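# Push the whiteboard into the next room's yellow bay

## Task

Get the whiteboard into the neighbouring room and leave it in the yellow taped bay there, with each of its four wheels fully inside the tape and none resting on the tape itself. At the end the coffee table must still stand upright. The sliding door must not be banged open or closed. The robot must not topple or finish leaning. The whiteboard must stay parked on its own; if only the robot's grip or contact keeps it there, the goal is not met.

## Robot and tools

Robot: TidyBot++, a single-arm mobile manipulator. The base is 0.54 m long, 0.50 m wide and 0.38 m tall and rolls on four powered casters. On top sits one seven-joint arm ending in a two-finger gripper. The shoulder is 0.12 m ahead of the base centre and 0.68 m off the floor. Cameras: base_camera (fixed on the base, looking forward) and wrist_camera (fisheye, looking along the hand).

Frames: the base frame has its origin on the floor under the base centre, x forward, y left, z up. hand_pose is reported in it: the point between the finger pads, its z axis running out along the fingers, its y axis along the closing direction. The odometry frame is the base frame as it was when the scene began. base_odometry counts wheel rotation only, so slip shows up as travel and drift of a few cm and several degrees builds up over many moves. Heading is positive to the left, within -3.142 to 3.142. base_tilt is in degrees, with forward and right lean positive; each carries a fixed bias of about 1 degree.

execute_actions: argument actions is a list holding one action or none (an empty list just reports state and images). Argument cameras picks images: base_camera, wrist_camera or all; omitted or null means all, [] means none. An action may contain:
- base: exactly one relative move from where the base last measured itself. translate_m = straight drive in metres, forward positive, -2 to 2. strafe_m = sideways slide in metres, left positive, -2 to 2. rotate_rad = turn in place in radians, counter-clockwise from above positive, -6.3 to 6.3. These are offsets, not positions.
- joints: absolute targets keyed by name, for the single arm. joint_1_rad (any angle; turns the whole arm about vertical, positive clockwise from above, opposite to rotate_rad), joint_2_rad shoulder -2.249 to 2.249, joint_3_rad any angle, joint_4_rad elbow -2.579 to 2.579, joint_5_rad any angle, joint_6_rad wrist -2.099 to 2.099, joint_7_rad any angle (hand pointing down: positive is counter-clockwise from above; at 1.57 the fingers open left/right). Radians. Unlimited joints go the short way, so large turns need steps below half a revolution. gripper_pos 0 (open, about 85 mm gap) to 1 (closed, squeezing roughly 96-120 N per finger).
- speeds: optional caps for this action only: translate_m and strafe_m 0.05-0.5 m/s, rotate_rad 0.1-1.57 rad/s (defaults are the maxima). A base move needing over 8.667 s at its cap is refused; no action runs beyond 15 s.
Unknown keys or out-of-range numbers get the whole call refused with no motion. Motions inside an action start together. Anything left out may keep pushing toward its old target.

Arm geometry: segments 0.42, 0.31, 0.31 m. With joint_1_rad 0, joint_3_rad 3.14, joint_5_rad 0 (close to the start pose) the arm lies in the base's x-z plane; angles from vertical (forward positive) are upper arm = j2, forearm = j2 - j4, hand = j2 - j4 - j6. Summing length*sin gives reach ahead of the shoulder, length*cos gives height above it. Folded, the hand points down, sticks out up to 0.08 m in front, and the elbow can be 1.15 m high. A downward hand reaches at most about 0.94 m high near the base.

wait: seconds 0-10; nothing new commanded, returns state and images.
zoom_image: camera plus region [x0, y0, x1, y1] in pixels of that camera's latest full image, at most 504x504. base_camera is 644x364, wrist_camera 644x476.
read_manual: section "licences" only; no motion.
finished_scene: scene number; ends the scene for good once the robot has held the last command, and reports success. The goal must hold by itself at that moment.

Reading results: base_status and joint_status give how the last action ended. done = reached (for the base: wheels turned enough, even if slipping or blocked). off_target = settled away from target and maybe still pushing. contact_stop/time_out = target dropped, holding. "joint command not followed" with a cause line = arm targets withheld for self-collision; those joints read not_followed and may be retried later; gripper targets still run. ARM HIT = the arm struck the base or itself. on_its_own lists unordered motion. motor_effort is percent of max with the action's peak in brackets; noisy and biased. Motor temperatures list one value per arm joint; MOTOR HOT from 60 °C, OVER-TEMPERATURE FAULT at 75 °C (joints sag, keys show limit_stop_at_motor_heat; resend). A torque fault halts the arm and gripper for 10 s and skips the rest of the call while the base continues. If a call reports a stop, later calls in the same reply are skipped.

Accuracy: friction leaves joints slightly off even when "done"; correct by sending last command + (wanted - read). Loads make the arm sag; never command a loaded joint to its reading. Trust images over hand_pose.

Avoid: driving while the arm is snagged above about 0.8 m (tipping); sideways shoves on a raised hand (wheels lift); pushing into obstacles with the base (it keeps shoving until timeout and reports done anyway); hitting things hard, dropping or knocking over the coffee table, slamming the sliding door, ending tilted. Loose objects may occasionally be nudged by outside pushes. Fewer robot seconds is better; thinking time lets the robot hold its last command.

Each tool is called after ">>>" as name(argument=value, ...), one argument or row to a line, values as JSON.

## Session

>>> execute_actions(
  actions=[],
)

Scene clock: 0.00 s.
Motor temperatures (°C, as the motors report them): [31 31 31 28 38 38 39]
base_odometry: x=+0.000 y=+0.000 heading=+0.000 (m, m, rad; odometry frame)
base_tilt: forward=-0.2 right=+0.4 (deg)
base_status: not commanded
joint_positions: joint_1_rad=-0.016 joint_2_rad=-0.385 joint_3_rad=+3.162 joint_4_rad=-2.523 joint_5_rad=+0.023 joint_6_rad=-0.868 joint_7_rad=+1.574 gripper_pos=+0.000
joint_status: not commanded
motor_effort: joint_1_rad=+0 joint_2_rad=-1 joint_3_rad=-1 joint_4_rad=+12 joint_5_rad=+1 joint_6_rad=+2 joint_7_rad=-1 (%)
hand_pose: x=+0.2683 y=-0.0039 z=+0.5944 quat_wxyz=(+0.006, +0.998, +0.006, +0.068) (m; base frame)
pictures: base_camera, wrist_camera
Images, in order (width x height): base_camera 644x364, wrist_camera 644x476.

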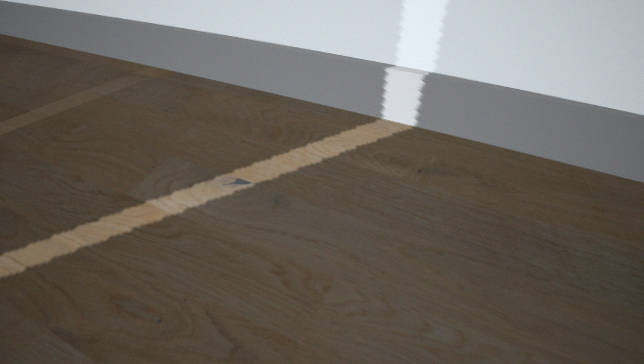

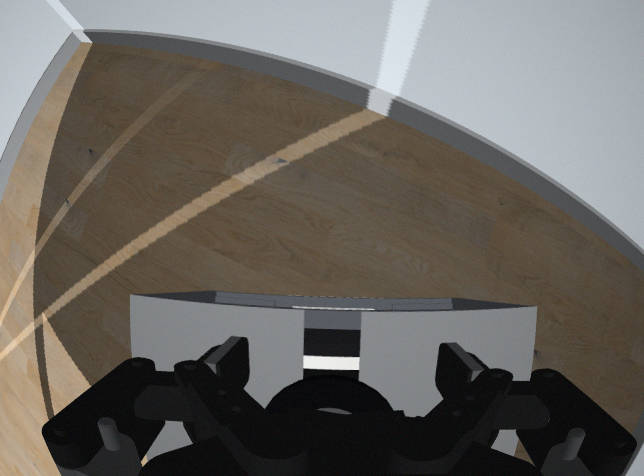

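>>> execute_actions(
  actions=[
    {"joints":{"joint_6_rad":0.35},"base":{"rotate_rad":1.57}},
  ],
)

>>> execute_actions(
  actions=[
    {"base":{"rotate_rad":1.57}},
  ],
)

>>> execute_actions(
  actions=[
    {"base":{"rotate_rad":1.57}},
  ],
)

Scene clock: 13.40 s.
Motor temperatures (°C, as the motors report them): [31 31 31 28 38 38 39]
base_odometry: x=+0.000 y=+0.000 heading=+1.569 (m, m, rad; odometry frame)
base_tilt: forward=-0.2 right=+0.4 (deg)
base_status: done
joint_positions: joint_1_rad=-0.016 joint_2_rad=-0.385 joint_3_rad=+3.161 joint_4_rad=-2.521 joint_5_rad=+0.023 joint_6_rad=+0.335 joint_7_rad=+1.574 gripper_pos=+0.000
joint_status: all done
motor_effort: joint_1_rad=+0(1) joint_2_rad=-6(6) joint_3_rad=-1(0) joint_4_rad=+16(16) joint_5_rad=+0(0) joint_6_rad=+8(9) joint_7_rad=-1(1) (%)
hand_pose: x=+0.5296 y=+0.0015 z=+0.8320 quat_wxyz=(+0.002, +0.784, +0.009, +0.621) (m; base frame)
pictures: base_camera, wrist_camera
Images, in order (width x height): base_camera 644x364, wrist_camera 644x476.

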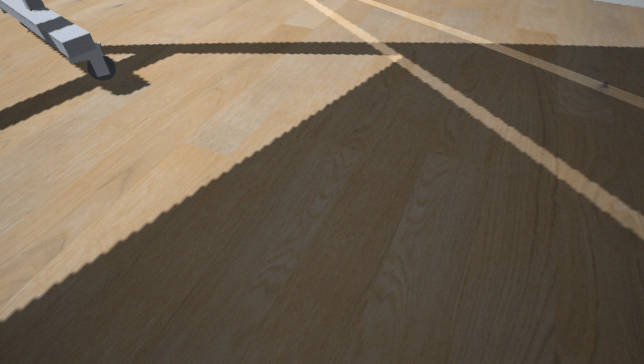

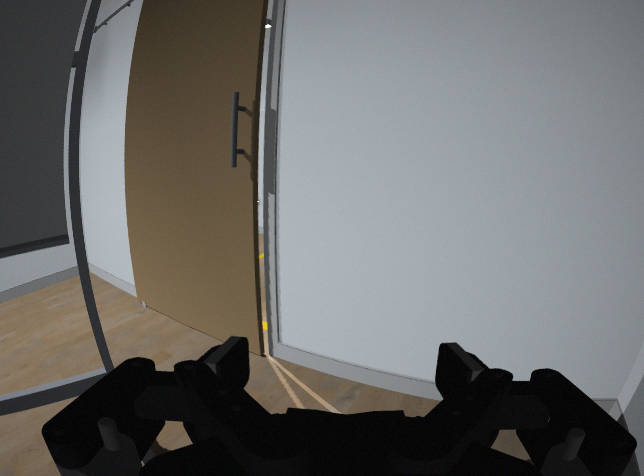

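Scene clock: 15.70 s.
Motor temperatures (°C, as the motors report them): [31 31 31 28 38 38 39]
base_odometry: x=+0.000 y=+0.000 heading=+3.139 (m, m, rad; odometry frame)
base_tilt: forward=-0.2 right=+0.3 (deg)
base_status: done
joint_positions: joint_1_rad=-0.016 joint_2_rad=-0.385 joint_3_rad=+3.161 joint_4_rad=-2.521 joint_5_rad=+0.023 joint_6_rad=+0.335 joint_7_rad=+1.574 gripper_pos=+0.000
joint_status: not commanded
motor_effort: joint_1_rad=+0(1) joint_2_rad=-5(7) joint_3_rad=-1(0) joint_4_rad=+17(16) joint_5_rad=+1(0) joint_6_rad=+8(8) joint_7_rad=-1(1) (%)
hand_pose: x=+0.5296 y=+0.0017 z=+0.8320 quat_wxyz=(+0.002, +0.784, +0.009, +0.621) (m; base frame)
pictures: base_camera, wrist_camera
Images, in order (width x height): base_camera 644x364, wrist_camera 644x476.

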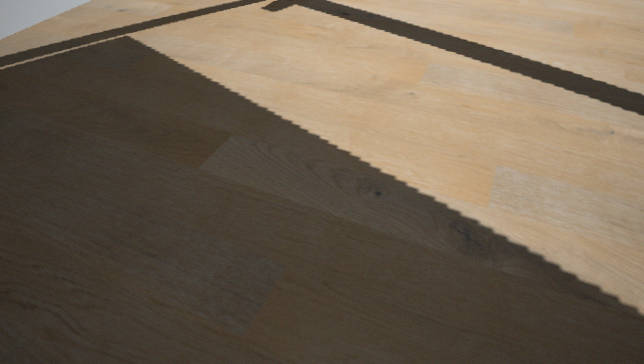

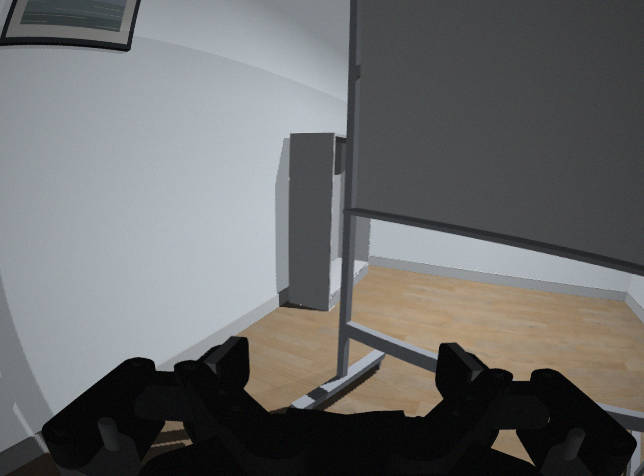

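Scene clock: 18.00 s.
Motor temperatures (°C, as the motors report them): [31 31 31 28 38 38 39]
base_odometry: x=+0.000 y=+0.000 heading=-1.575 (m, m, rad; odometry frame)
base_tilt: forward=-0.2 right=+0.3 (deg)
base_status: done
joint_positions: joint_1_rad=-0.016 joint_2_rad=-0.385 joint_3_rad=+3.161 joint_4_rad=-2.521 joint_5_rad=+0.023 joint_6_rad=+0.335 joint_7_rad=+1.574 gripper_pos=+0.000
joint_status: not commanded
motor_effort: joint_1_rad=+0(1) joint_2_rad=-6(7) joint_3_rad=+0(1) joint_4_rad=+16(17) joint_5_rad=+1(0) joint_6_rad=+8(8) joint_7_rad=+0(0) (%)
hand_pose: x=+0.5296 y=+0.0019 z=+0.8320 quat_wxyz=(+0.002, +0.784, +0.009, +0.621) (m; base frame)
pictures: base_camera, wrist_camera
Images, in order (width x height): base_camera 644x364, wrist_camera 644x476.

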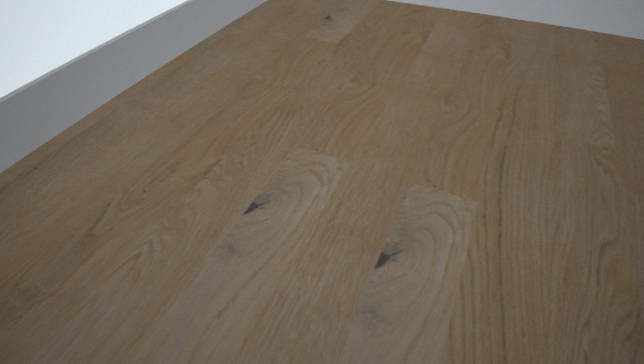

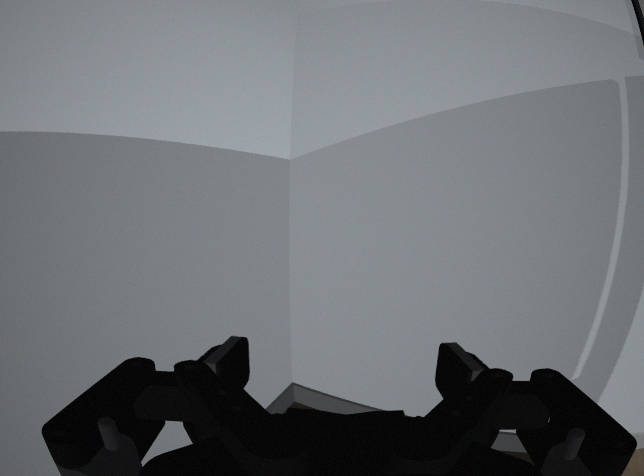

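>>> execute_actions(
  actions=[
    {"base":{"rotate_rad":-2.4},"joints":{"joint_6_rad":0.0}},
  ],
)

Scene clock: 26.03 s.
Motor temperatures (°C, as the motors report them): [31 31 31 28 38 38 39]
base_odometry: x=+0.000 y=+0.000 heading=+2.309 (m, m, rad; odometry frame)
base_tilt: forward=-0.2 right=+0.3 (deg)
base_status: done
joint_positions: joint_1_rad=-0.016 joint_2_rad=-0.385 joint_3_rad=+3.160 joint_4_rad=-2.525 joint_5_rad=+0.023 joint_6_rad=+0.017 joint_7_rad=+1.574 gripper_pos=+0.000
joint_status: all done
motor_effort: joint_1_rad=+0(1) joint_2_rad=-5(6) joint_3_rad=-1(0) joint_4_rad=+16(18) joint_5_rad=+1(0) joint_6_rad=+7(8) joint_7_rad=+0(1) (%)
hand_pose: x=+0.4910 y=+0.0006 z=+0.7390 quat_wxyz=(+0.003, +0.873, +0.009, +0.488) (m; base frame)
pictures: base_camera, wrist_camera
Images, in order (width x height): base_camera 644x364, wrist_camera 644x476.

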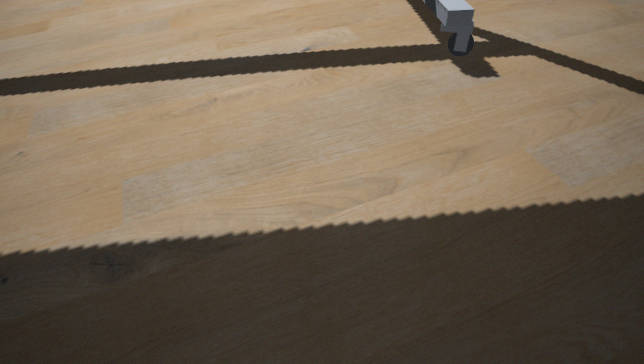

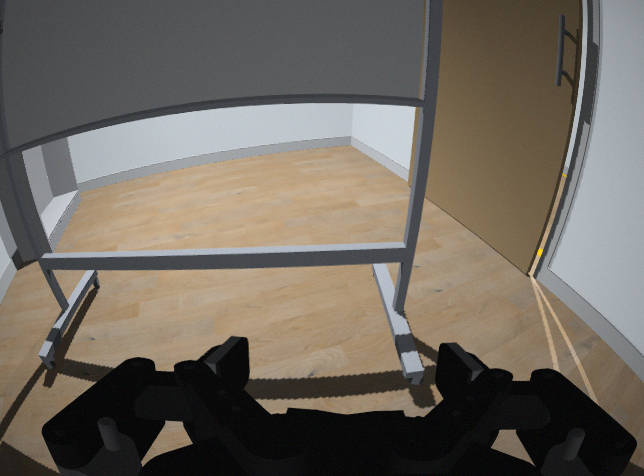

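>>> execute_actions(
  actions=[
    {"base":{"rotate_rad":-1.02},"joints":{"joint_6_rad":0.2,"joint_1_rad":-0.5}},
  ],
)

Scene clock: 53.20 s.
Motor temperatures (°C, as the motors report them): [31 31 31 28 38 38 39]
base_odometry: x=+0.000 y=+0.000 heading=+1.290 (m, m, rad; odometry frame)
base_tilt: forward=-0.2 right=+0.3 (deg)
base_status: done
joint_positions: joint_1_rad=-0.489 joint_2_rad=-0.385 joint_3_rad=+3.160 joint_4_rad=-2.525 joint_5_rad=+0.023 joint_6_rad=+0.162 joint_7_rad=+1.574 gripper_pos=+0.000
joint_status: all done
motor_effort: joint_1_rad=+0(0) joint_2_rad=-5(6) joint_3_rad=+0(0) joint_4_rad=+16(16) joint_5_rad=+1(1) joint_6_rad=+8(7) joint_7_rad=-1(1) (%)
hand_pose: x=+0.4682 y=+0.1798 z=+0.7790 quat_wxyz=(-0.126, +0.810, +0.204, +0.535) (m; base frame)
pictures: base_camera, wrist_camera
Images, in order (width x height): base_camera 644x364, wrist_camera 644x476.

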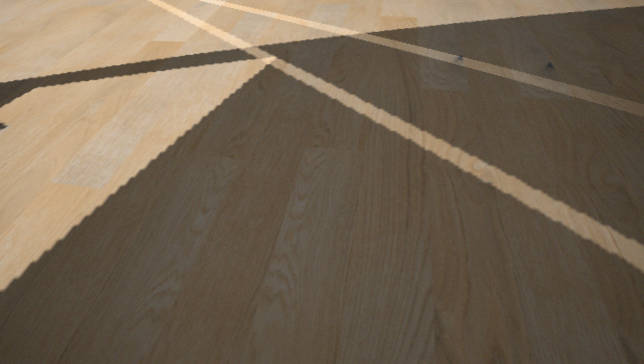

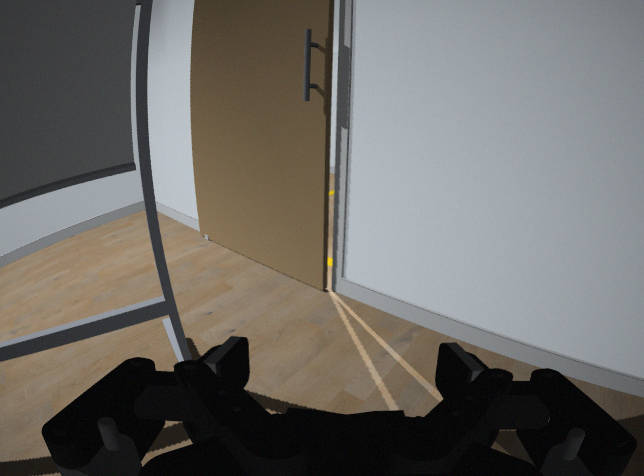

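>>> execute_actions(
  actions=[
    {"base":{"rotate_rad":-0.21},"joints":{"joint_1_rad":-0.3}},
  ],
  cameras=[],
)

>>> execute_actions(
  actions=[
    {"base":{"translate_m":0.6},"joints":{"joint_1_rad":-0.8,"joint_6_rad":0.0}},
  ],
)

Scene clock: 76.27 s.
Motor temperatures (°C, as the motors report them): [31 32 31 28 38 38 39]
base_odometry: x=+0.000 y=+0.000 heading=+1.080 (m, m, rad; odometry frame)
base_tilt: forward=-0.2 right=+0.4 (deg)
base_status: done
joint_positions: joint_1_rad=-0.309 joint_2_rad=-0.385 joint_3_rad=+3.162 joint_4_rad=-2.525 joint_5_rad=+0.023 joint_6_rad=+0.162 joint_7_rad=+1.574 gripper_pos=+0.000
joint_status: all done
motor_effort: joint_1_rad=+0(1) joint_2_rad=-5(6) joint_3_rad=-1(1) joint_4_rad=+16(16) joint_5_rad=+0(1) joint_6_rad=+8(8) joint_7_rad=+0(1) (%)
hand_pose: x=+0.4948 y=+0.1140 z=+0.7790 quat_wxyz=(-0.077, +0.825, +0.130, +0.544) (m; base frame)
pictures: none
No camera images: the call's "cameras" was empty. Leave "cameras" out to get every camera's image.

Scene clock: 78.83 s.
Motor temperatures (°C, as the motors report them): [31 32 31 28 38 38 39]
base_odometry: x=+0.283 y=+0.529 heading=+1.080 (m, m, rad; odometry frame)
base_tilt: forward=-0.2 right=+0.4 (deg)
base_status: done
joint_positions: joint_1_rad=-0.789 joint_2_rad=-0.385 joint_3_rad=+3.162 joint_4_rad=-2.525 joint_5_rad=+0.023 joint_6_rad=+0.038 joint_7_rad=+1.574 gripper_pos=+0.000
joint_status: all done
motor_effort: joint_1_rad=+0(0) joint_2_rad=-5(7) joint_3_rad=-1(0) joint_4_rad=+16(17) joint_5_rad=+1(1) joint_6_rad=+7(8) joint_7_rad=-1(1) (%)
hand_pose: x=+0.3876 y=+0.2622 z=+0.7447 quat_wxyz=(-0.184, +0.801, +0.335, +0.461) (m; base frame)
pictures: base_camera, wrist_camera
Images, in order (width x height): base_camera 644x364, wrist_camera 644x476.

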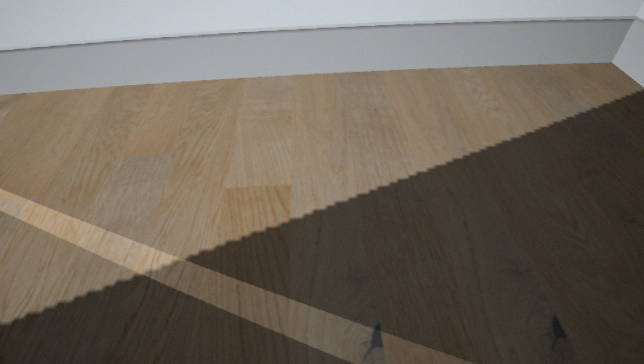

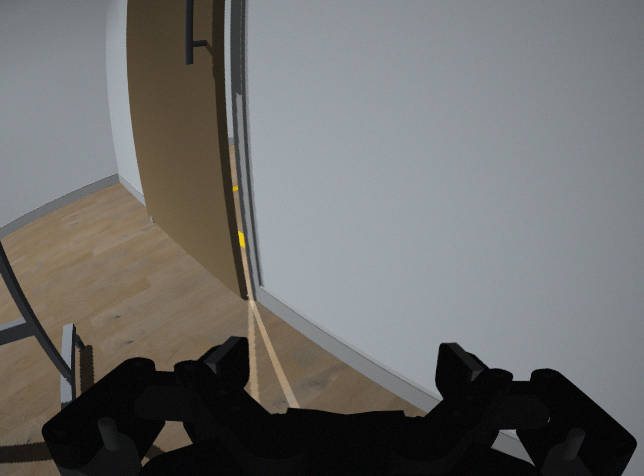

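>>> execute_actions(
  actions=[
    {"base":{"rotate_rad":0.07},"joints":{"joint_1_rad":-1.2,"joint_6_rad":0.2,"gripper_pos":1}},
  ],
  cameras=[],
)

>>> execute_actions(
  actions=[
    {"base":{"translate_m":0.35}},
  ],
  cameras=[],
)

>>> execute_actions(
  actions=[
    {"base":{"strafe_m":0.4}},
  ],
)

Scene clock: 98.67 s.
Motor temperatures (°C, as the motors report them): [31 32 31 28 38 38 39]
base_odometry: x=+0.283 y=+0.529 heading=+1.150 (m, m, rad; odometry frame)
base_tilt: forward=-0.2 right=+0.4 (deg)
base_status: done
joint_positions: joint_1_rad=-1.190 joint_2_rad=-0.385 joint_3_rad=+3.162 joint_4_rad=-2.525 joint_5_rad=+0.023 joint_6_rad=+0.163 joint_7_rad=+1.574 gripper_pos=+0.999
joint_status: all done
motor_effort: joint_1_rad=+0(2) joint_2_rad=-5(6) joint_3_rad=-1(2) joint_4_rad=+16(17) joint_5_rad=+1(1) joint_6_rad=+8(8) joint_7_rad=-1(1) (%)
hand_pose: x=+0.2701 y=+0.3626 z=+0.7791 quat_wxyz=(-0.302, +0.691, +0.470, +0.459) (m; base frame)
pictures: none
No camera images: the call's "cameras" was empty. Leave "cameras" out to get every camera's image.

Scene clock: 100.70 s.
Motor temperatures (°C, as the motors report them): [31 32 31 28 38 38 39]
base_odometry: x=+0.426 y=+0.849 heading=+1.151 (m, m, rad; odometry frame)
base_tilt: forward=-0.2 right=+0.3 (deg)
base_status: done
joint_positions: joint_1_rad=-1.190 joint_2_rad=-0.385 joint_3_rad=+3.162 joint_4_rad=-2.525 joint_5_rad=+0.023 joint_6_rad=+0.163 joint_7_rad=+1.574 gripper_pos=+0.999
joint_status: not commanded
motor_effort: joint_1_rad=+0(0) joint_2_rad=-5(6) joint_3_rad=-1(1) joint_4_rad=+16(17) joint_5_rad=+0(0) joint_6_rad=+8(8) joint_7_rad=+0(0) (%)
hand_pose: x=+0.2702 y=+0.3626 z=+0.7792 quat_wxyz=(-0.302, +0.691, +0.470, +0.459) (m; base frame)
pictures: none
No camera images: the call's "cameras" was empty. Leave "cameras" out to get every camera's image.

Scene clock: 102.87 s.
Motor temperatures (°C, as the motors report them): [31 32 31 28 38 38 39]
base_odometry: x=+0.061 y=+1.013 heading=+1.150 (m, m, rad; odometry frame)
base_tilt: forward=-0.2 right=+0.3 (deg)
base_status: done
joint_positions: joint_1_rad=-1.190 joint_2_rad=-0.384 joint_3_rad=+3.162 joint_4_rad=-2.525 joint_5_rad=+0.023 joint_6_rad=+0.163 joint_7_rad=+1.574 gripper_pos=+0.999
joint_status: not commanded
motor_effort: joint_1_rad=+0(0) joint_2_rad=-5(8) joint_3_rad=+0(0) joint_4_rad=+17(17) joint_5_rad=+1(0) joint_6_rad=+8(9) joint_7_rad=+0(1) (%)
hand_pose: x=+0.2703 y=+0.3628 z=+0.7789 quat_wxyz=(-0.302, +0.691, +0.470, +0.459) (m; base frame)
pictures: base_camera, wrist_camera
Images, in order (width x height): base_camera 644x364, wrist_camera 644x476.

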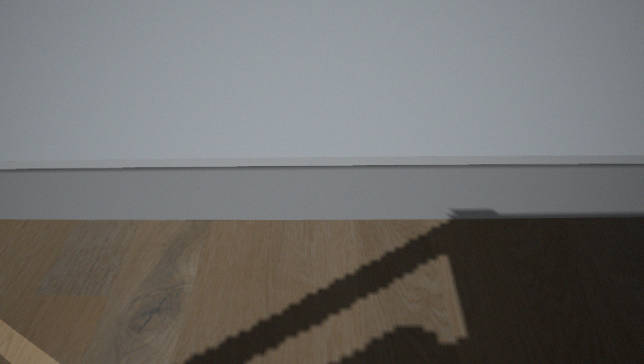

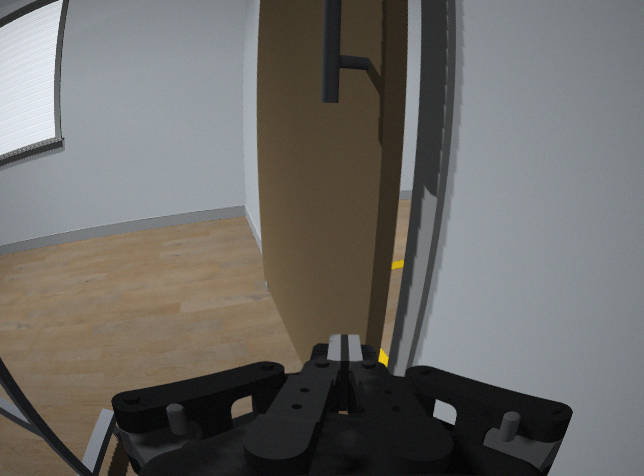

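>>> execute_actions(
  actions=[
    {"joints":{"joint_1_rad":-0.75}},
  ],
  cameras=[],
)

>>> execute_actions(
  actions=[
    {"base":{"strafe_m":0.2},"speeds":{"strafe_m":0.1}},
  ],
)

Scene clock: 117.07 s.
Motor temperatures (°C, as the motors report them): [31 32 31 28 38 38 39]
base_odometry: x=+0.061 y=+1.013 heading=+1.150 (m, m, rad; odometry frame)
base_tilt: forward=-0.2 right=+0.3 (deg)
base_status: not commanded
joint_positions: joint_1_rad=-0.760 joint_2_rad=-0.384 joint_3_rad=+3.162 joint_4_rad=-2.525 joint_5_rad=+0.023 joint_6_rad=+0.163 joint_7_rad=+1.574 gripper_pos=+0.999
joint_status: all done
motor_effort: joint_1_rad=+0(1) joint_2_rad=-5(5) joint_3_rad=-1(1) joint_4_rad=+16(17) joint_5_rad=+0(0) joint_6_rad=+8(8) joint_7_rad=+0(0) (%)
hand_pose: x=+0.4078 y=+0.2666 z=+0.7789 quat_wxyz=(-0.197, +0.775, +0.311, +0.513) (m; base frame)
pictures: none
No camera images: the call's "cameras" was empty. Leave "cameras" out to get every camera's image.

Scene clock: 119.63 s.
Motor temperatures (°C, as the motors report them): [31 32 31 28 38 38 39]
base_odometry: x=-0.122 y=+1.095 heading=+1.150 (m, m, rad; odometry frame)
base_tilt: forward=-0.2 right=+0.3 (deg)
base_status: done
joint_positions: joint_1_rad=-0.760 joint_2_rad=-0.384 joint_3_rad=+3.162 joint_4_rad=-2.525 joint_5_rad=+0.023 joint_6_rad=+0.163 joint_7_rad=+1.574 gripper_pos=+0.999
joint_status: not commanded
motor_effort: joint_1_rad=+0(0) joint_2_rad=-5(7) joint_3_rad=-1(0) joint_4_rad=+16(17) joint_5_rad=+1(1) joint_6_rad=+7(8) joint_7_rad=+0(0) (%)
hand_pose: x=+0.4078 y=+0.2666 z=+0.7789 quat_wxyz=(-0.197, +0.775, +0.311, +0.513) (m; base frame)
pictures: base_camera, wrist_camera
Images, in order (width x height): base_camera 644x364, wrist_camera 644x476.

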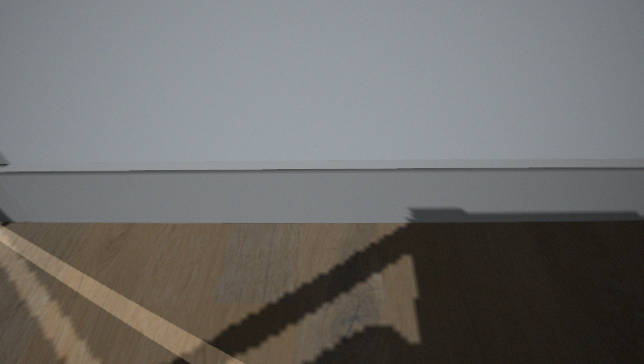

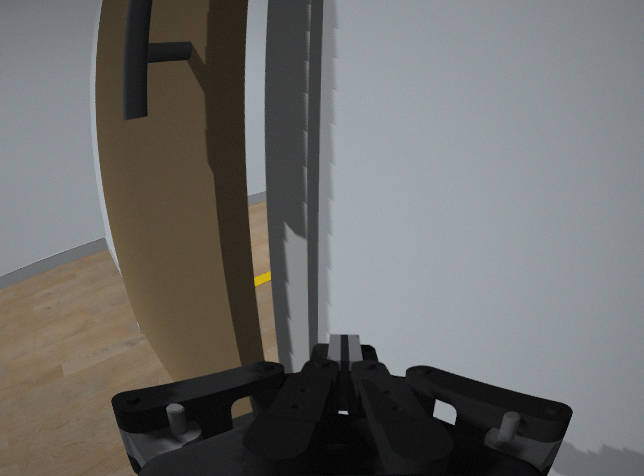

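>>> execute_actions(
  actions=[
    {"base":{"strafe_m":0.1},"speeds":{"strafe_m":0.05}},
  ],
)

Scene clock: 130.93 s.
Motor temperatures (°C, as the motors report them): [31 32 31 28 38 38 39]
base_odometry: x=-0.213 y=+1.136 heading=+1.150 (m, m, rad; odometry frame)
base_tilt: forward=-0.2 right=+0.3 (deg)
base_status: done
joint_positions: joint_1_rad=-0.760 joint_2_rad=-0.384 joint_3_rad=+3.162 joint_4_rad=-2.525 joint_5_rad=+0.023 joint_6_rad=+0.163 joint_7_rad=+1.574 gripper_pos=+0.999
joint_status: not commanded
motor_effort: joint_1_rad=-1(0) joint_2_rad=-6(6) joint_3_rad=-1(0) joint_4_rad=+16(17) joint_5_rad=+1(0) joint_6_rad=+8(8) joint_7_rad=-1(0) (%)
hand_pose: x=+0.4078 y=+0.2666 z=+0.7789 quat_wxyz=(-0.197, +0.775, +0.311, +0.513) (m; base frame)
pictures: base_camera, wrist_camera
Images, in order (width x height): base_camera 644x364, wrist_camera 644x476.

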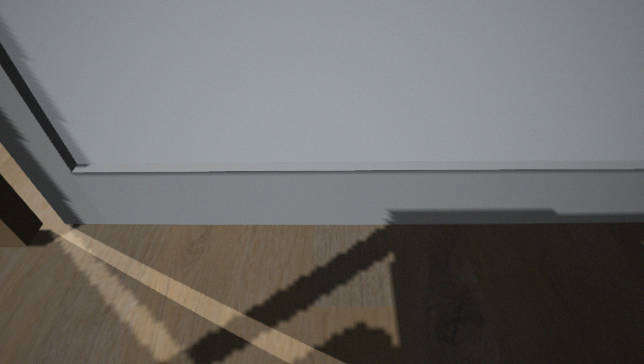

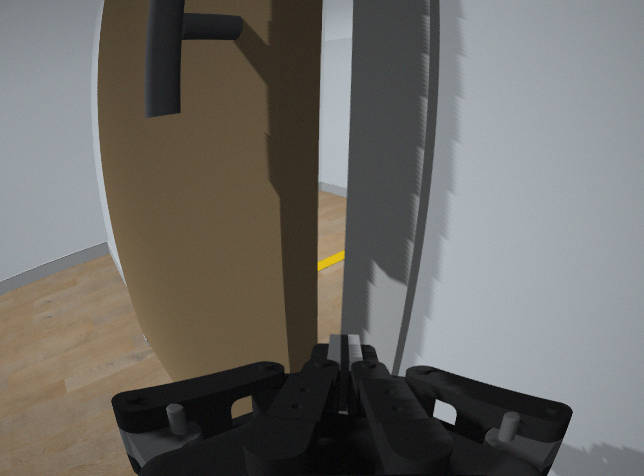

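>>> execute_actions(
  actions=[
    {"base":{"translate_m":0.02},"speeds":{"translate_m":0.05}},
  ],
  cameras=[],
)

>>> execute_actions(
  actions=[
    {"base":{"strafe_m":0.15},"speeds":{"strafe_m":0.05}},
  ],
)

Scene clock: 140.53 s.
Motor temperatures (°C, as the motors report them): [31 32 31 28 38 38 39]
base_odometry: x=-0.205 y=+1.154 heading=+1.150 (m, m, rad; odometry frame)
base_tilt: forward=-0.2 right=+0.3 (deg)
base_status: done
joint_positions: joint_1_rad=-0.760 joint_2_rad=-0.384 joint_3_rad=+3.162 joint_4_rad=-2.525 joint_5_rad=+0.023 joint_6_rad=+0.164 joint_7_rad=+1.574 gripper_pos=+0.999
joint_status: not commanded
motor_effort: joint_1_rad=+0(0) joint_2_rad=-5(7) joint_3_rad=+0(0) joint_4_rad=+17(17) joint_5_rad=+0(0) joint_6_rad=+8(8) joint_7_rad=-1(0) (%)
hand_pose: x=+0.4078 y=+0.2666 z=+0.7791 quat_wxyz=(-0.197, +0.775, +0.311, +0.513) (m; base frame)
pictures: none
No camera images: the call's "cameras" was empty. Leave "cameras" out to get every camera's image.

Scene clock: 144.00 s.
Motor temperatures (°C, as the motors report them): [31 32 31 29 38 38 39]
base_odometry: x=-0.342 y=+1.216 heading=+1.150 (m, m, rad; odometry frame)
base_tilt: forward=-0.2 right=+0.3 (deg)
base_status: done
joint_positions: joint_1_rad=-0.760 joint_2_rad=-0.384 joint_3_rad=+3.162 joint_4_rad=-2.525 joint_5_rad=+0.023 joint_6_rad=+0.164 joint_7_rad=+1.574 gripper_pos=+0.999
joint_status: not commanded
motor_effort: joint_1_rad=+0(1) joint_2_rad=-5(7) joint_3_rad=-1(0) joint_4_rad=+16(17) joint_5_rad=+1(0) joint_6_rad=+8(8) joint_7_rad=-1(1) (%)
hand_pose: x=+0.4078 y=+0.2666 z=+0.7791 quat_wxyz=(-0.197, +0.775, +0.311, +0.513) (m; base frame)
pictures: base_camera, wrist_camera
Images, in order (width x height): base_camera 644x364, wrist_camera 644x476.

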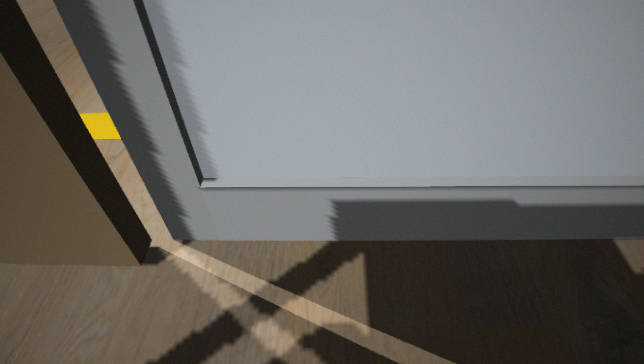

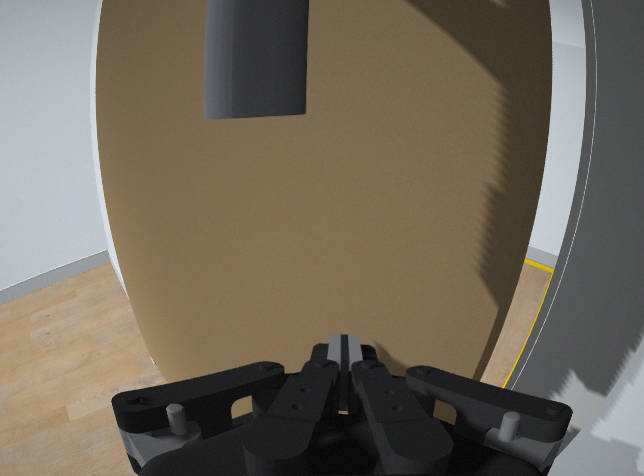

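>>> execute_actions(
  actions=[
    {"base":{"strafe_m":-0.14},"speeds":{"strafe_m":0.1}},
  ],
  cameras=[],
)

>>> execute_actions(
  actions=[
    {"base":{"translate_m":0.03},"speeds":{"translate_m":0.05}},
  ],
)

>>> execute_actions(
  actions=[
    {"base":{"strafe_m":0.1},"speeds":{"strafe_m":0.05}},
  ],
)

Scene clock: 157.77 s.
Motor temperatures (°C, as the motors report them): [31 32 31 29 38 38 39]
base_odometry: x=-0.214 y=+1.159 heading=+1.150 (m, m, rad; odometry frame)
base_tilt: forward=-0.2 right=+0.4 (deg)
base_status: done
joint_positions: joint_1_rad=-0.760 joint_2_rad=-0.384 joint_3_rad=+3.162 joint_4_rad=-2.525 joint_5_rad=+0.023 joint_6_rad=+0.164 joint_7_rad=+1.574 gripper_pos=+0.999
joint_status: not commanded
motor_effort: joint_1_rad=+0(0) joint_2_rad=-6(8) joint_3_rad=-1(1) joint_4_rad=+16(17) joint_5_rad=+1(0) joint_6_rad=+7(8) joint_7_rad=+0(0) (%)
hand_pose: x=+0.4078 y=+0.2666 z=+0.7791 quat_wxyz=(-0.197, +0.775, +0.311, +0.513) (m; base frame)
pictures: none
No camera images: the call's "cameras" was empty. Leave "cameras" out to get every camera's image.

Scene clock: 158.83 s.
Motor temperatures (°C, as the motors report them): [31 32 31 29 38 38 39]
base_odometry: x=-0.202 y=+1.186 heading=+1.150 (m, m, rad; odometry frame)
base_tilt: forward=-0.2 right=+0.3 (deg)
base_status: done
joint_positions: joint_1_rad=-0.760 joint_2_rad=-0.384 joint_3_rad=+3.162 joint_4_rad=-2.525 joint_5_rad=+0.023 joint_6_rad=+0.164 joint_7_rad=+1.574 gripper_pos=+0.999
joint_status: not commanded
motor_effort: joint_1_rad=-1(0) joint_2_rad=-5(7) joint_3_rad=-1(1) joint_4_rad=+16(17) joint_5_rad=+0(0) joint_6_rad=+7(8) joint_7_rad=+0(0) (%)
hand_pose: x=+0.4078 y=+0.2666 z=+0.7792 quat_wxyz=(-0.197, +0.775, +0.311, +0.513) (m; base frame)
pictures: base_camera, wrist_camera
Images, in order (width x height): base_camera 644x364, wrist_camera 644x476.

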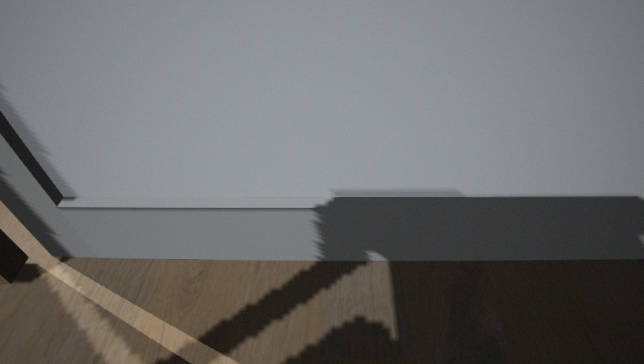

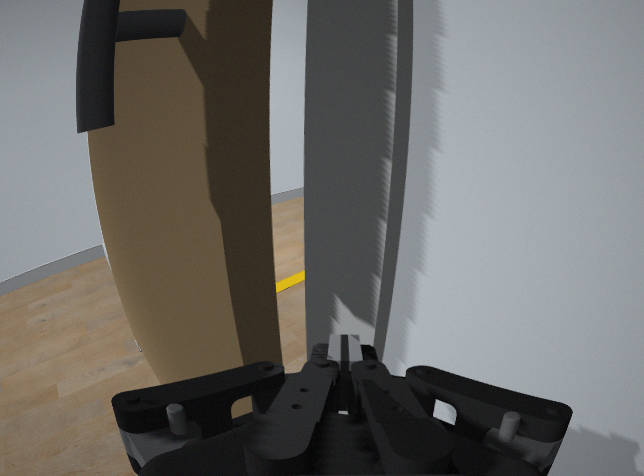

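Scene clock: 161.33 s.
Motor temperatures (°C, as the motors report them): [31 32 31 29 38 38 39]
base_odometry: x=-0.293 y=+1.227 heading=+1.150 (m, m, rad; odometry frame)
base_tilt: forward=-0.2 right=+0.3 (deg)
base_status: done
joint_positions: joint_1_rad=-0.732 joint_2_rad=-0.384 joint_3_rad=+3.178 joint_4_rad=-2.531 joint_5_rad=+0.023 joint_6_rad=+0.164 joint_7_rad=+1.574 gripper_pos=+0.999
joint_status: not commanded
motor_effort: joint_1_rad=-4(7) joint_2_rad=-4(7) joint_3_rad=-4(7) joint_4_rad=+19(21) joint_5_rad=+1(2) joint_6_rad=+9(11) joint_7_rad=+0(0) (%)
hand_pose: x=+0.4182 y=+0.2526 z=+0.7760 quat_wxyz=(-0.188, +0.784, +0.294, +0.514) (m; base frame)
pictures: base_camera, wrist_camera
Images, in order (width x height): base_camera 644x364, wrist_camera 644x476.

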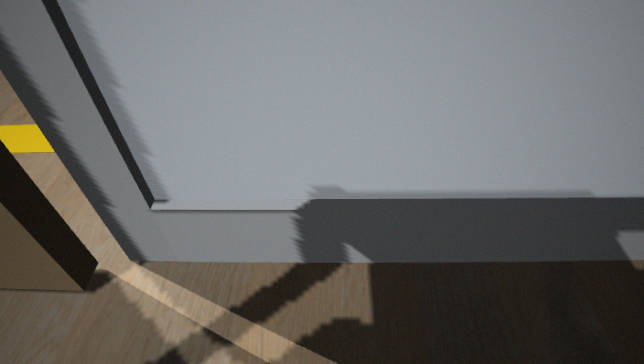

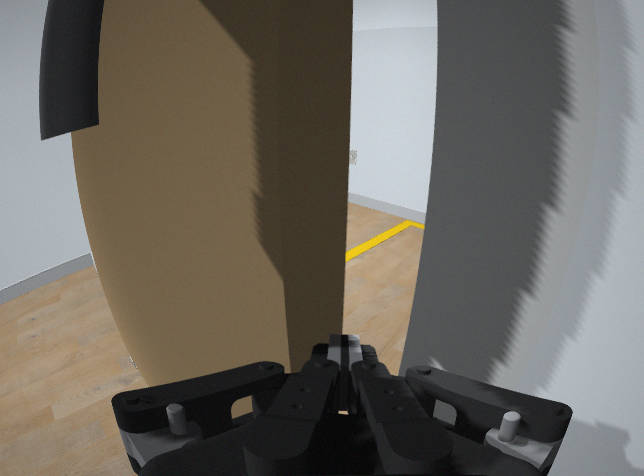

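Engaged. Continue slowly.

>>> execute_actions(
  actions=[
    {"base":{"strafe_m":0.4},"speeds":{"strafe_m":0.07}},
  ],
)

Scene clock: 174.37 s.
Motor temperatures (°C, as the motors report them): [31 32 31 29 38 38 39]
base_odometry: x=-0.658 y=+1.391 heading=+1.150 (m, m, rad; odometry frame)
base_tilt: forward=-0.2 right=+0.4 (deg)
base_status: done
joint_positions: joint_1_rad=-0.730 joint_2_rad=-0.389 joint_3_rad=+3.181 joint_4_rad=-2.534 joint_5_rad=+0.023 joint_6_rad=+0.164 joint_7_rad=+1.574 gripper_pos=+0.999
joint_status: not commanded
motor_effort: joint_1_rad=-4(9) joint_2_rad=-5(7) joint_3_rad=-4(8) joint_4_rad=+17(22) joint_5_rad=+1(3) joint_6_rad=+9(12) joint_7_rad=+0(0) (%)
hand_pose: x=+0.4184 y=+0.2505 z=+0.7766 quat_wxyz=(-0.187, +0.784, +0.291, +0.516) (m; base frame)
pictures: base_camera, wrist_camera
Images, in order (width x height): base_camera 644x364, wrist_camera 644x476.

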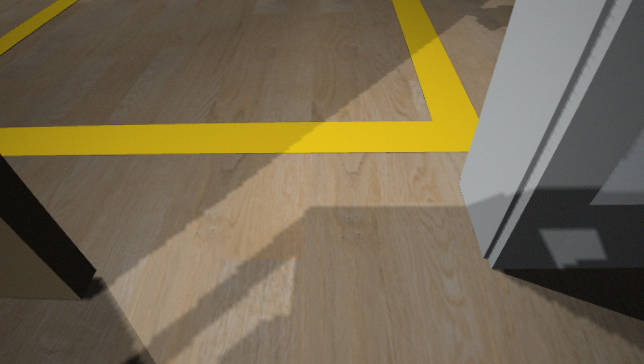

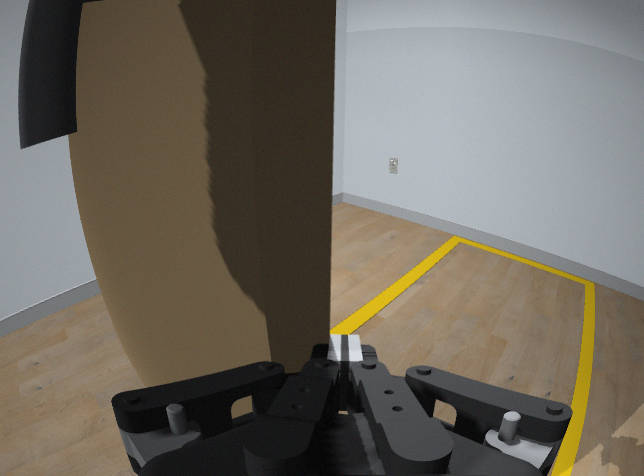

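>>> execute_actions(
  actions=[
    {"base":{"strafe_m":0.35},"speeds":{"strafe_m":0.07}},
  ],
)

Scene clock: 190.23 s.
Motor temperatures (°C, as the motors report them): [31 32 31 29 38 38 39]
base_odometry: x=-0.978 y=+1.534 heading=+1.150 (m, m, rad; odometry frame)
base_tilt: forward=-0.2 right=+0.3 (deg)
base_status: done
joint_positions: joint_1_rad=-0.727 joint_2_rad=-0.392 joint_3_rad=+3.183 joint_4_rad=-2.535 joint_5_rad=+0.023 joint_6_rad=+0.164 joint_7_rad=+1.574 gripper_pos=+0.999
joint_status: not commanded
motor_effort: joint_1_rad=-4(9) joint_2_rad=-5(6) joint_3_rad=-3(9) joint_4_rad=+17(22) joint_5_rad=+1(3) joint_6_rad=+8(12) joint_7_rad=-1(0) (%)
hand_pose: x=+0.4192 y=+0.2484 z=+0.7770 quat_wxyz=(-0.186, +0.784, +0.289, +0.516) (m; base frame)
pictures: base_camera, wrist_camera
Images, in order (width x height): base_camera 644x364, wrist_camera 644x476.

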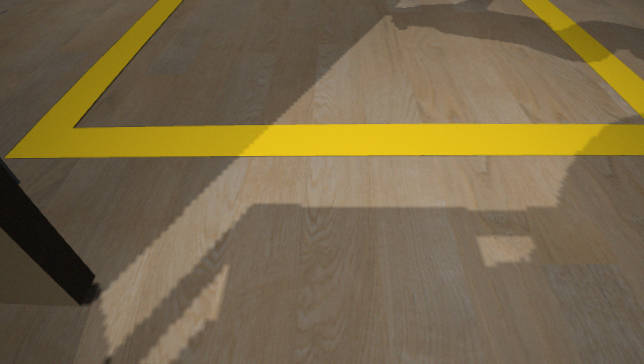

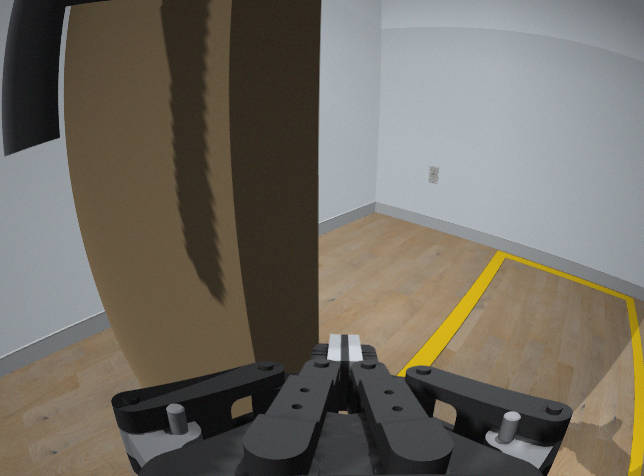

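>>> execute_actions(
  actions=[
    {"base":{"strafe_m":0.1},"speeds":{"strafe_m":0.05}},
  ],
  cameras=[],
)

>>> execute_actions(
  actions=[
    {"base":{"strafe_m":-0.1},"speeds":{"strafe_m":0.1}},
  ],
  cameras=[],
)

>>> execute_actions(
  actions=[
    {"joints":{"joint_1_rad":0.35,"joint_6_rad":0.25}},
  ],
)

Scene clock: 205.47 s.
Motor temperatures (°C, as the motors report them): [31 32 31 29 38 38 39]
base_odometry: x=-1.069 y=+1.575 heading=+1.150 (m, m, rad; odometry frame)
base_tilt: forward=-0.2 right=+0.3 (deg)
base_status: done
joint_positions: joint_1_rad=-0.715 joint_2_rad=-0.391 joint_3_rad=+3.194 joint_4_rad=-2.532 joint_5_rad=+0.023 joint_6_rad=+0.164 joint_7_rad=+1.574 gripper_pos=+0.999
joint_status: not commanded
motor_effort: joint_1_rad=-5(11) joint_2_rad=-6(7) joint_3_rad=-5(9) joint_4_rad=+17(20) joint_5_rad=+1(3) joint_6_rad=+8(10) joint_7_rad=+0(0) (%)
hand_pose: x=+0.4259 y=+0.2420 z=+0.7782 quat_wxyz=(-0.183, +0.787, +0.279, +0.519) (m; base frame)
pictures: none
No camera images: the call's "cameras" was empty. Leave "cameras" out to get every camera's image.

Scene clock: 207.00 s.
Motor temperatures (°C, as the motors report them): [31 32 31 29 38 38 39]
base_odometry: x=-0.978 y=+1.534 heading=+1.150 (m, m, rad; odometry frame)
base_tilt: forward=-0.2 right=+0.3 (deg)
base_status: done
joint_positions: joint_1_rad=-0.742 joint_2_rad=-0.391 joint_3_rad=+3.170 joint_4_rad=-2.531 joint_5_rad=+0.023 joint_6_rad=+0.164 joint_7_rad=+1.574 gripper_pos=+0.999
joint_status: not commanded
motor_effort: joint_1_rad=+0(5) joint_2_rad=-4(8) joint_3_rad=-1(5) joint_4_rad=+16(17) joint_5_rad=+1(2) joint_6_rad=+8(8) joint_7_rad=+0(1) (%)
hand_pose: x=+0.4130 y=+0.2575 z=+0.7785 quat_wxyz=(-0.192, +0.779, +0.300, +0.516) (m; base frame)
pictures: none
No camera images: the call's "cameras" was empty. Leave "cameras" out to get every camera's image.

Scene clock: 209.37 s.
Motor temperatures (°C, as the motors report them): [31 32 31 29 38 38 39]
base_odometry: x=-0.978 y=+1.534 heading=+1.150 (m, m, rad; odometry frame)
base_tilt: forward=-0.2 right=+0.4 (deg)
base_status: not commanded
joint_positions: joint_1_rad=+0.340 joint_2_rad=-0.391 joint_3_rad=+3.170 joint_4_rad=-2.531 joint_5_rad=+0.023 joint_6_rad=+0.211 joint_7_rad=+1.574 gripper_pos=+0.999
joint_status: all done
motor_effort: joint_1_rad=-1(0) joint_2_rad=-5(6) joint_3_rad=+0(0) joint_4_rad=+17(16) joint_5_rad=+0(1) joint_6_rad=+8(7) joint_7_rad=-1(1) (%)
hand_pose: x=+0.4895 y=-0.1402 z=+0.7920 quat_wxyz=(+0.104, +0.810, -0.141, +0.560) (m; base frame)
pictures: base_camera, wrist_camera
Images, in order (width x height): base_camera 644x364, wrist_camera 644x476.

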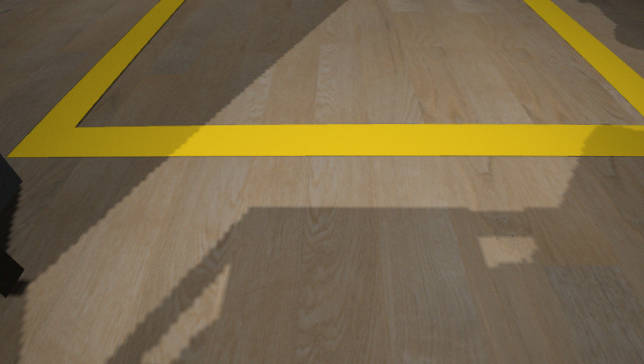

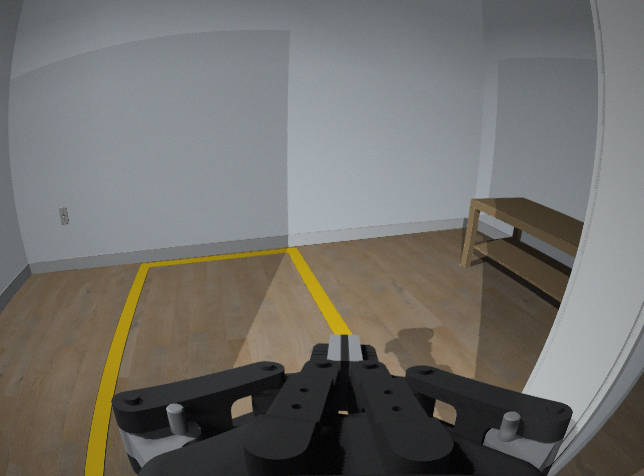

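>>> execute_actions(
  actions=[
    {"joints":{"joint_1_rad":3.0,"joint_6_rad":0.0}},
  ],
)

Scene clock: 218.37 s.
Motor temperatures (°C, as the motors report them): [31 32 31 29 38 38 39]
base_odometry: x=-0.978 y=+1.534 heading=+1.150 (m, m, rad; odometry frame)
base_tilt: forward=-0.2 right=+0.4 (deg)
base_status: not commanded
joint_positions: joint_1_rad=+2.990 joint_2_rad=-0.391 joint_3_rad=+3.170 joint_4_rad=-2.531 joint_5_rad=+0.023 joint_6_rad=+0.039 joint_7_rad=+1.574 gripper_pos=+0.999
joint_status: all done
motor_effort: joint_1_rad=-1(1) joint_2_rad=-5(5) joint_3_rad=-1(0) joint_4_rad=+16(16) joint_5_rad=+1(0) joint_6_rad=+7(8) joint_7_rad=+0(1) (%)
hand_pose: x=-0.2511 y=-0.0478 z=+0.7437 quat_wxyz=(+0.496, +0.063, -0.866, +0.030) (m; base frame)
pictures: base_camera, wrist_camera
Images, in order (width x height): base_camera 644x364, wrist_camera 644x476.

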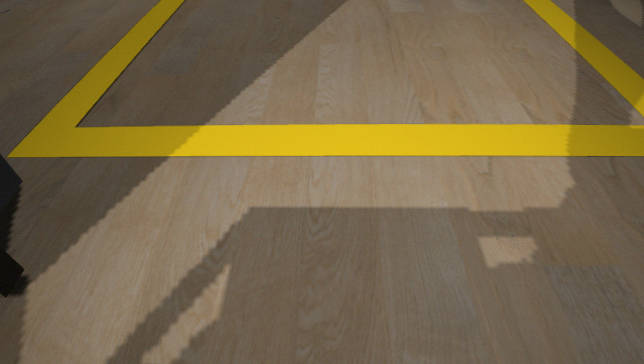

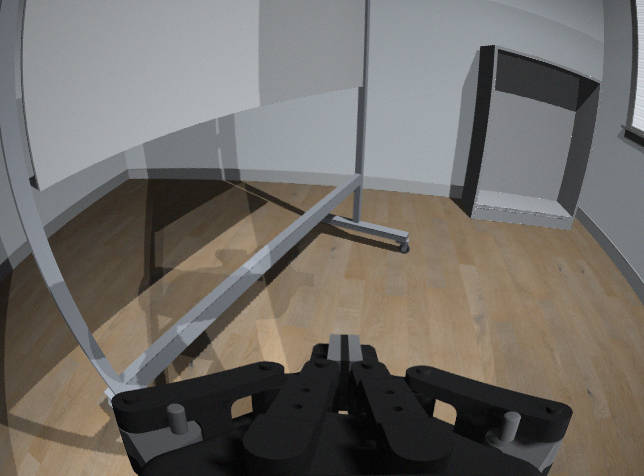

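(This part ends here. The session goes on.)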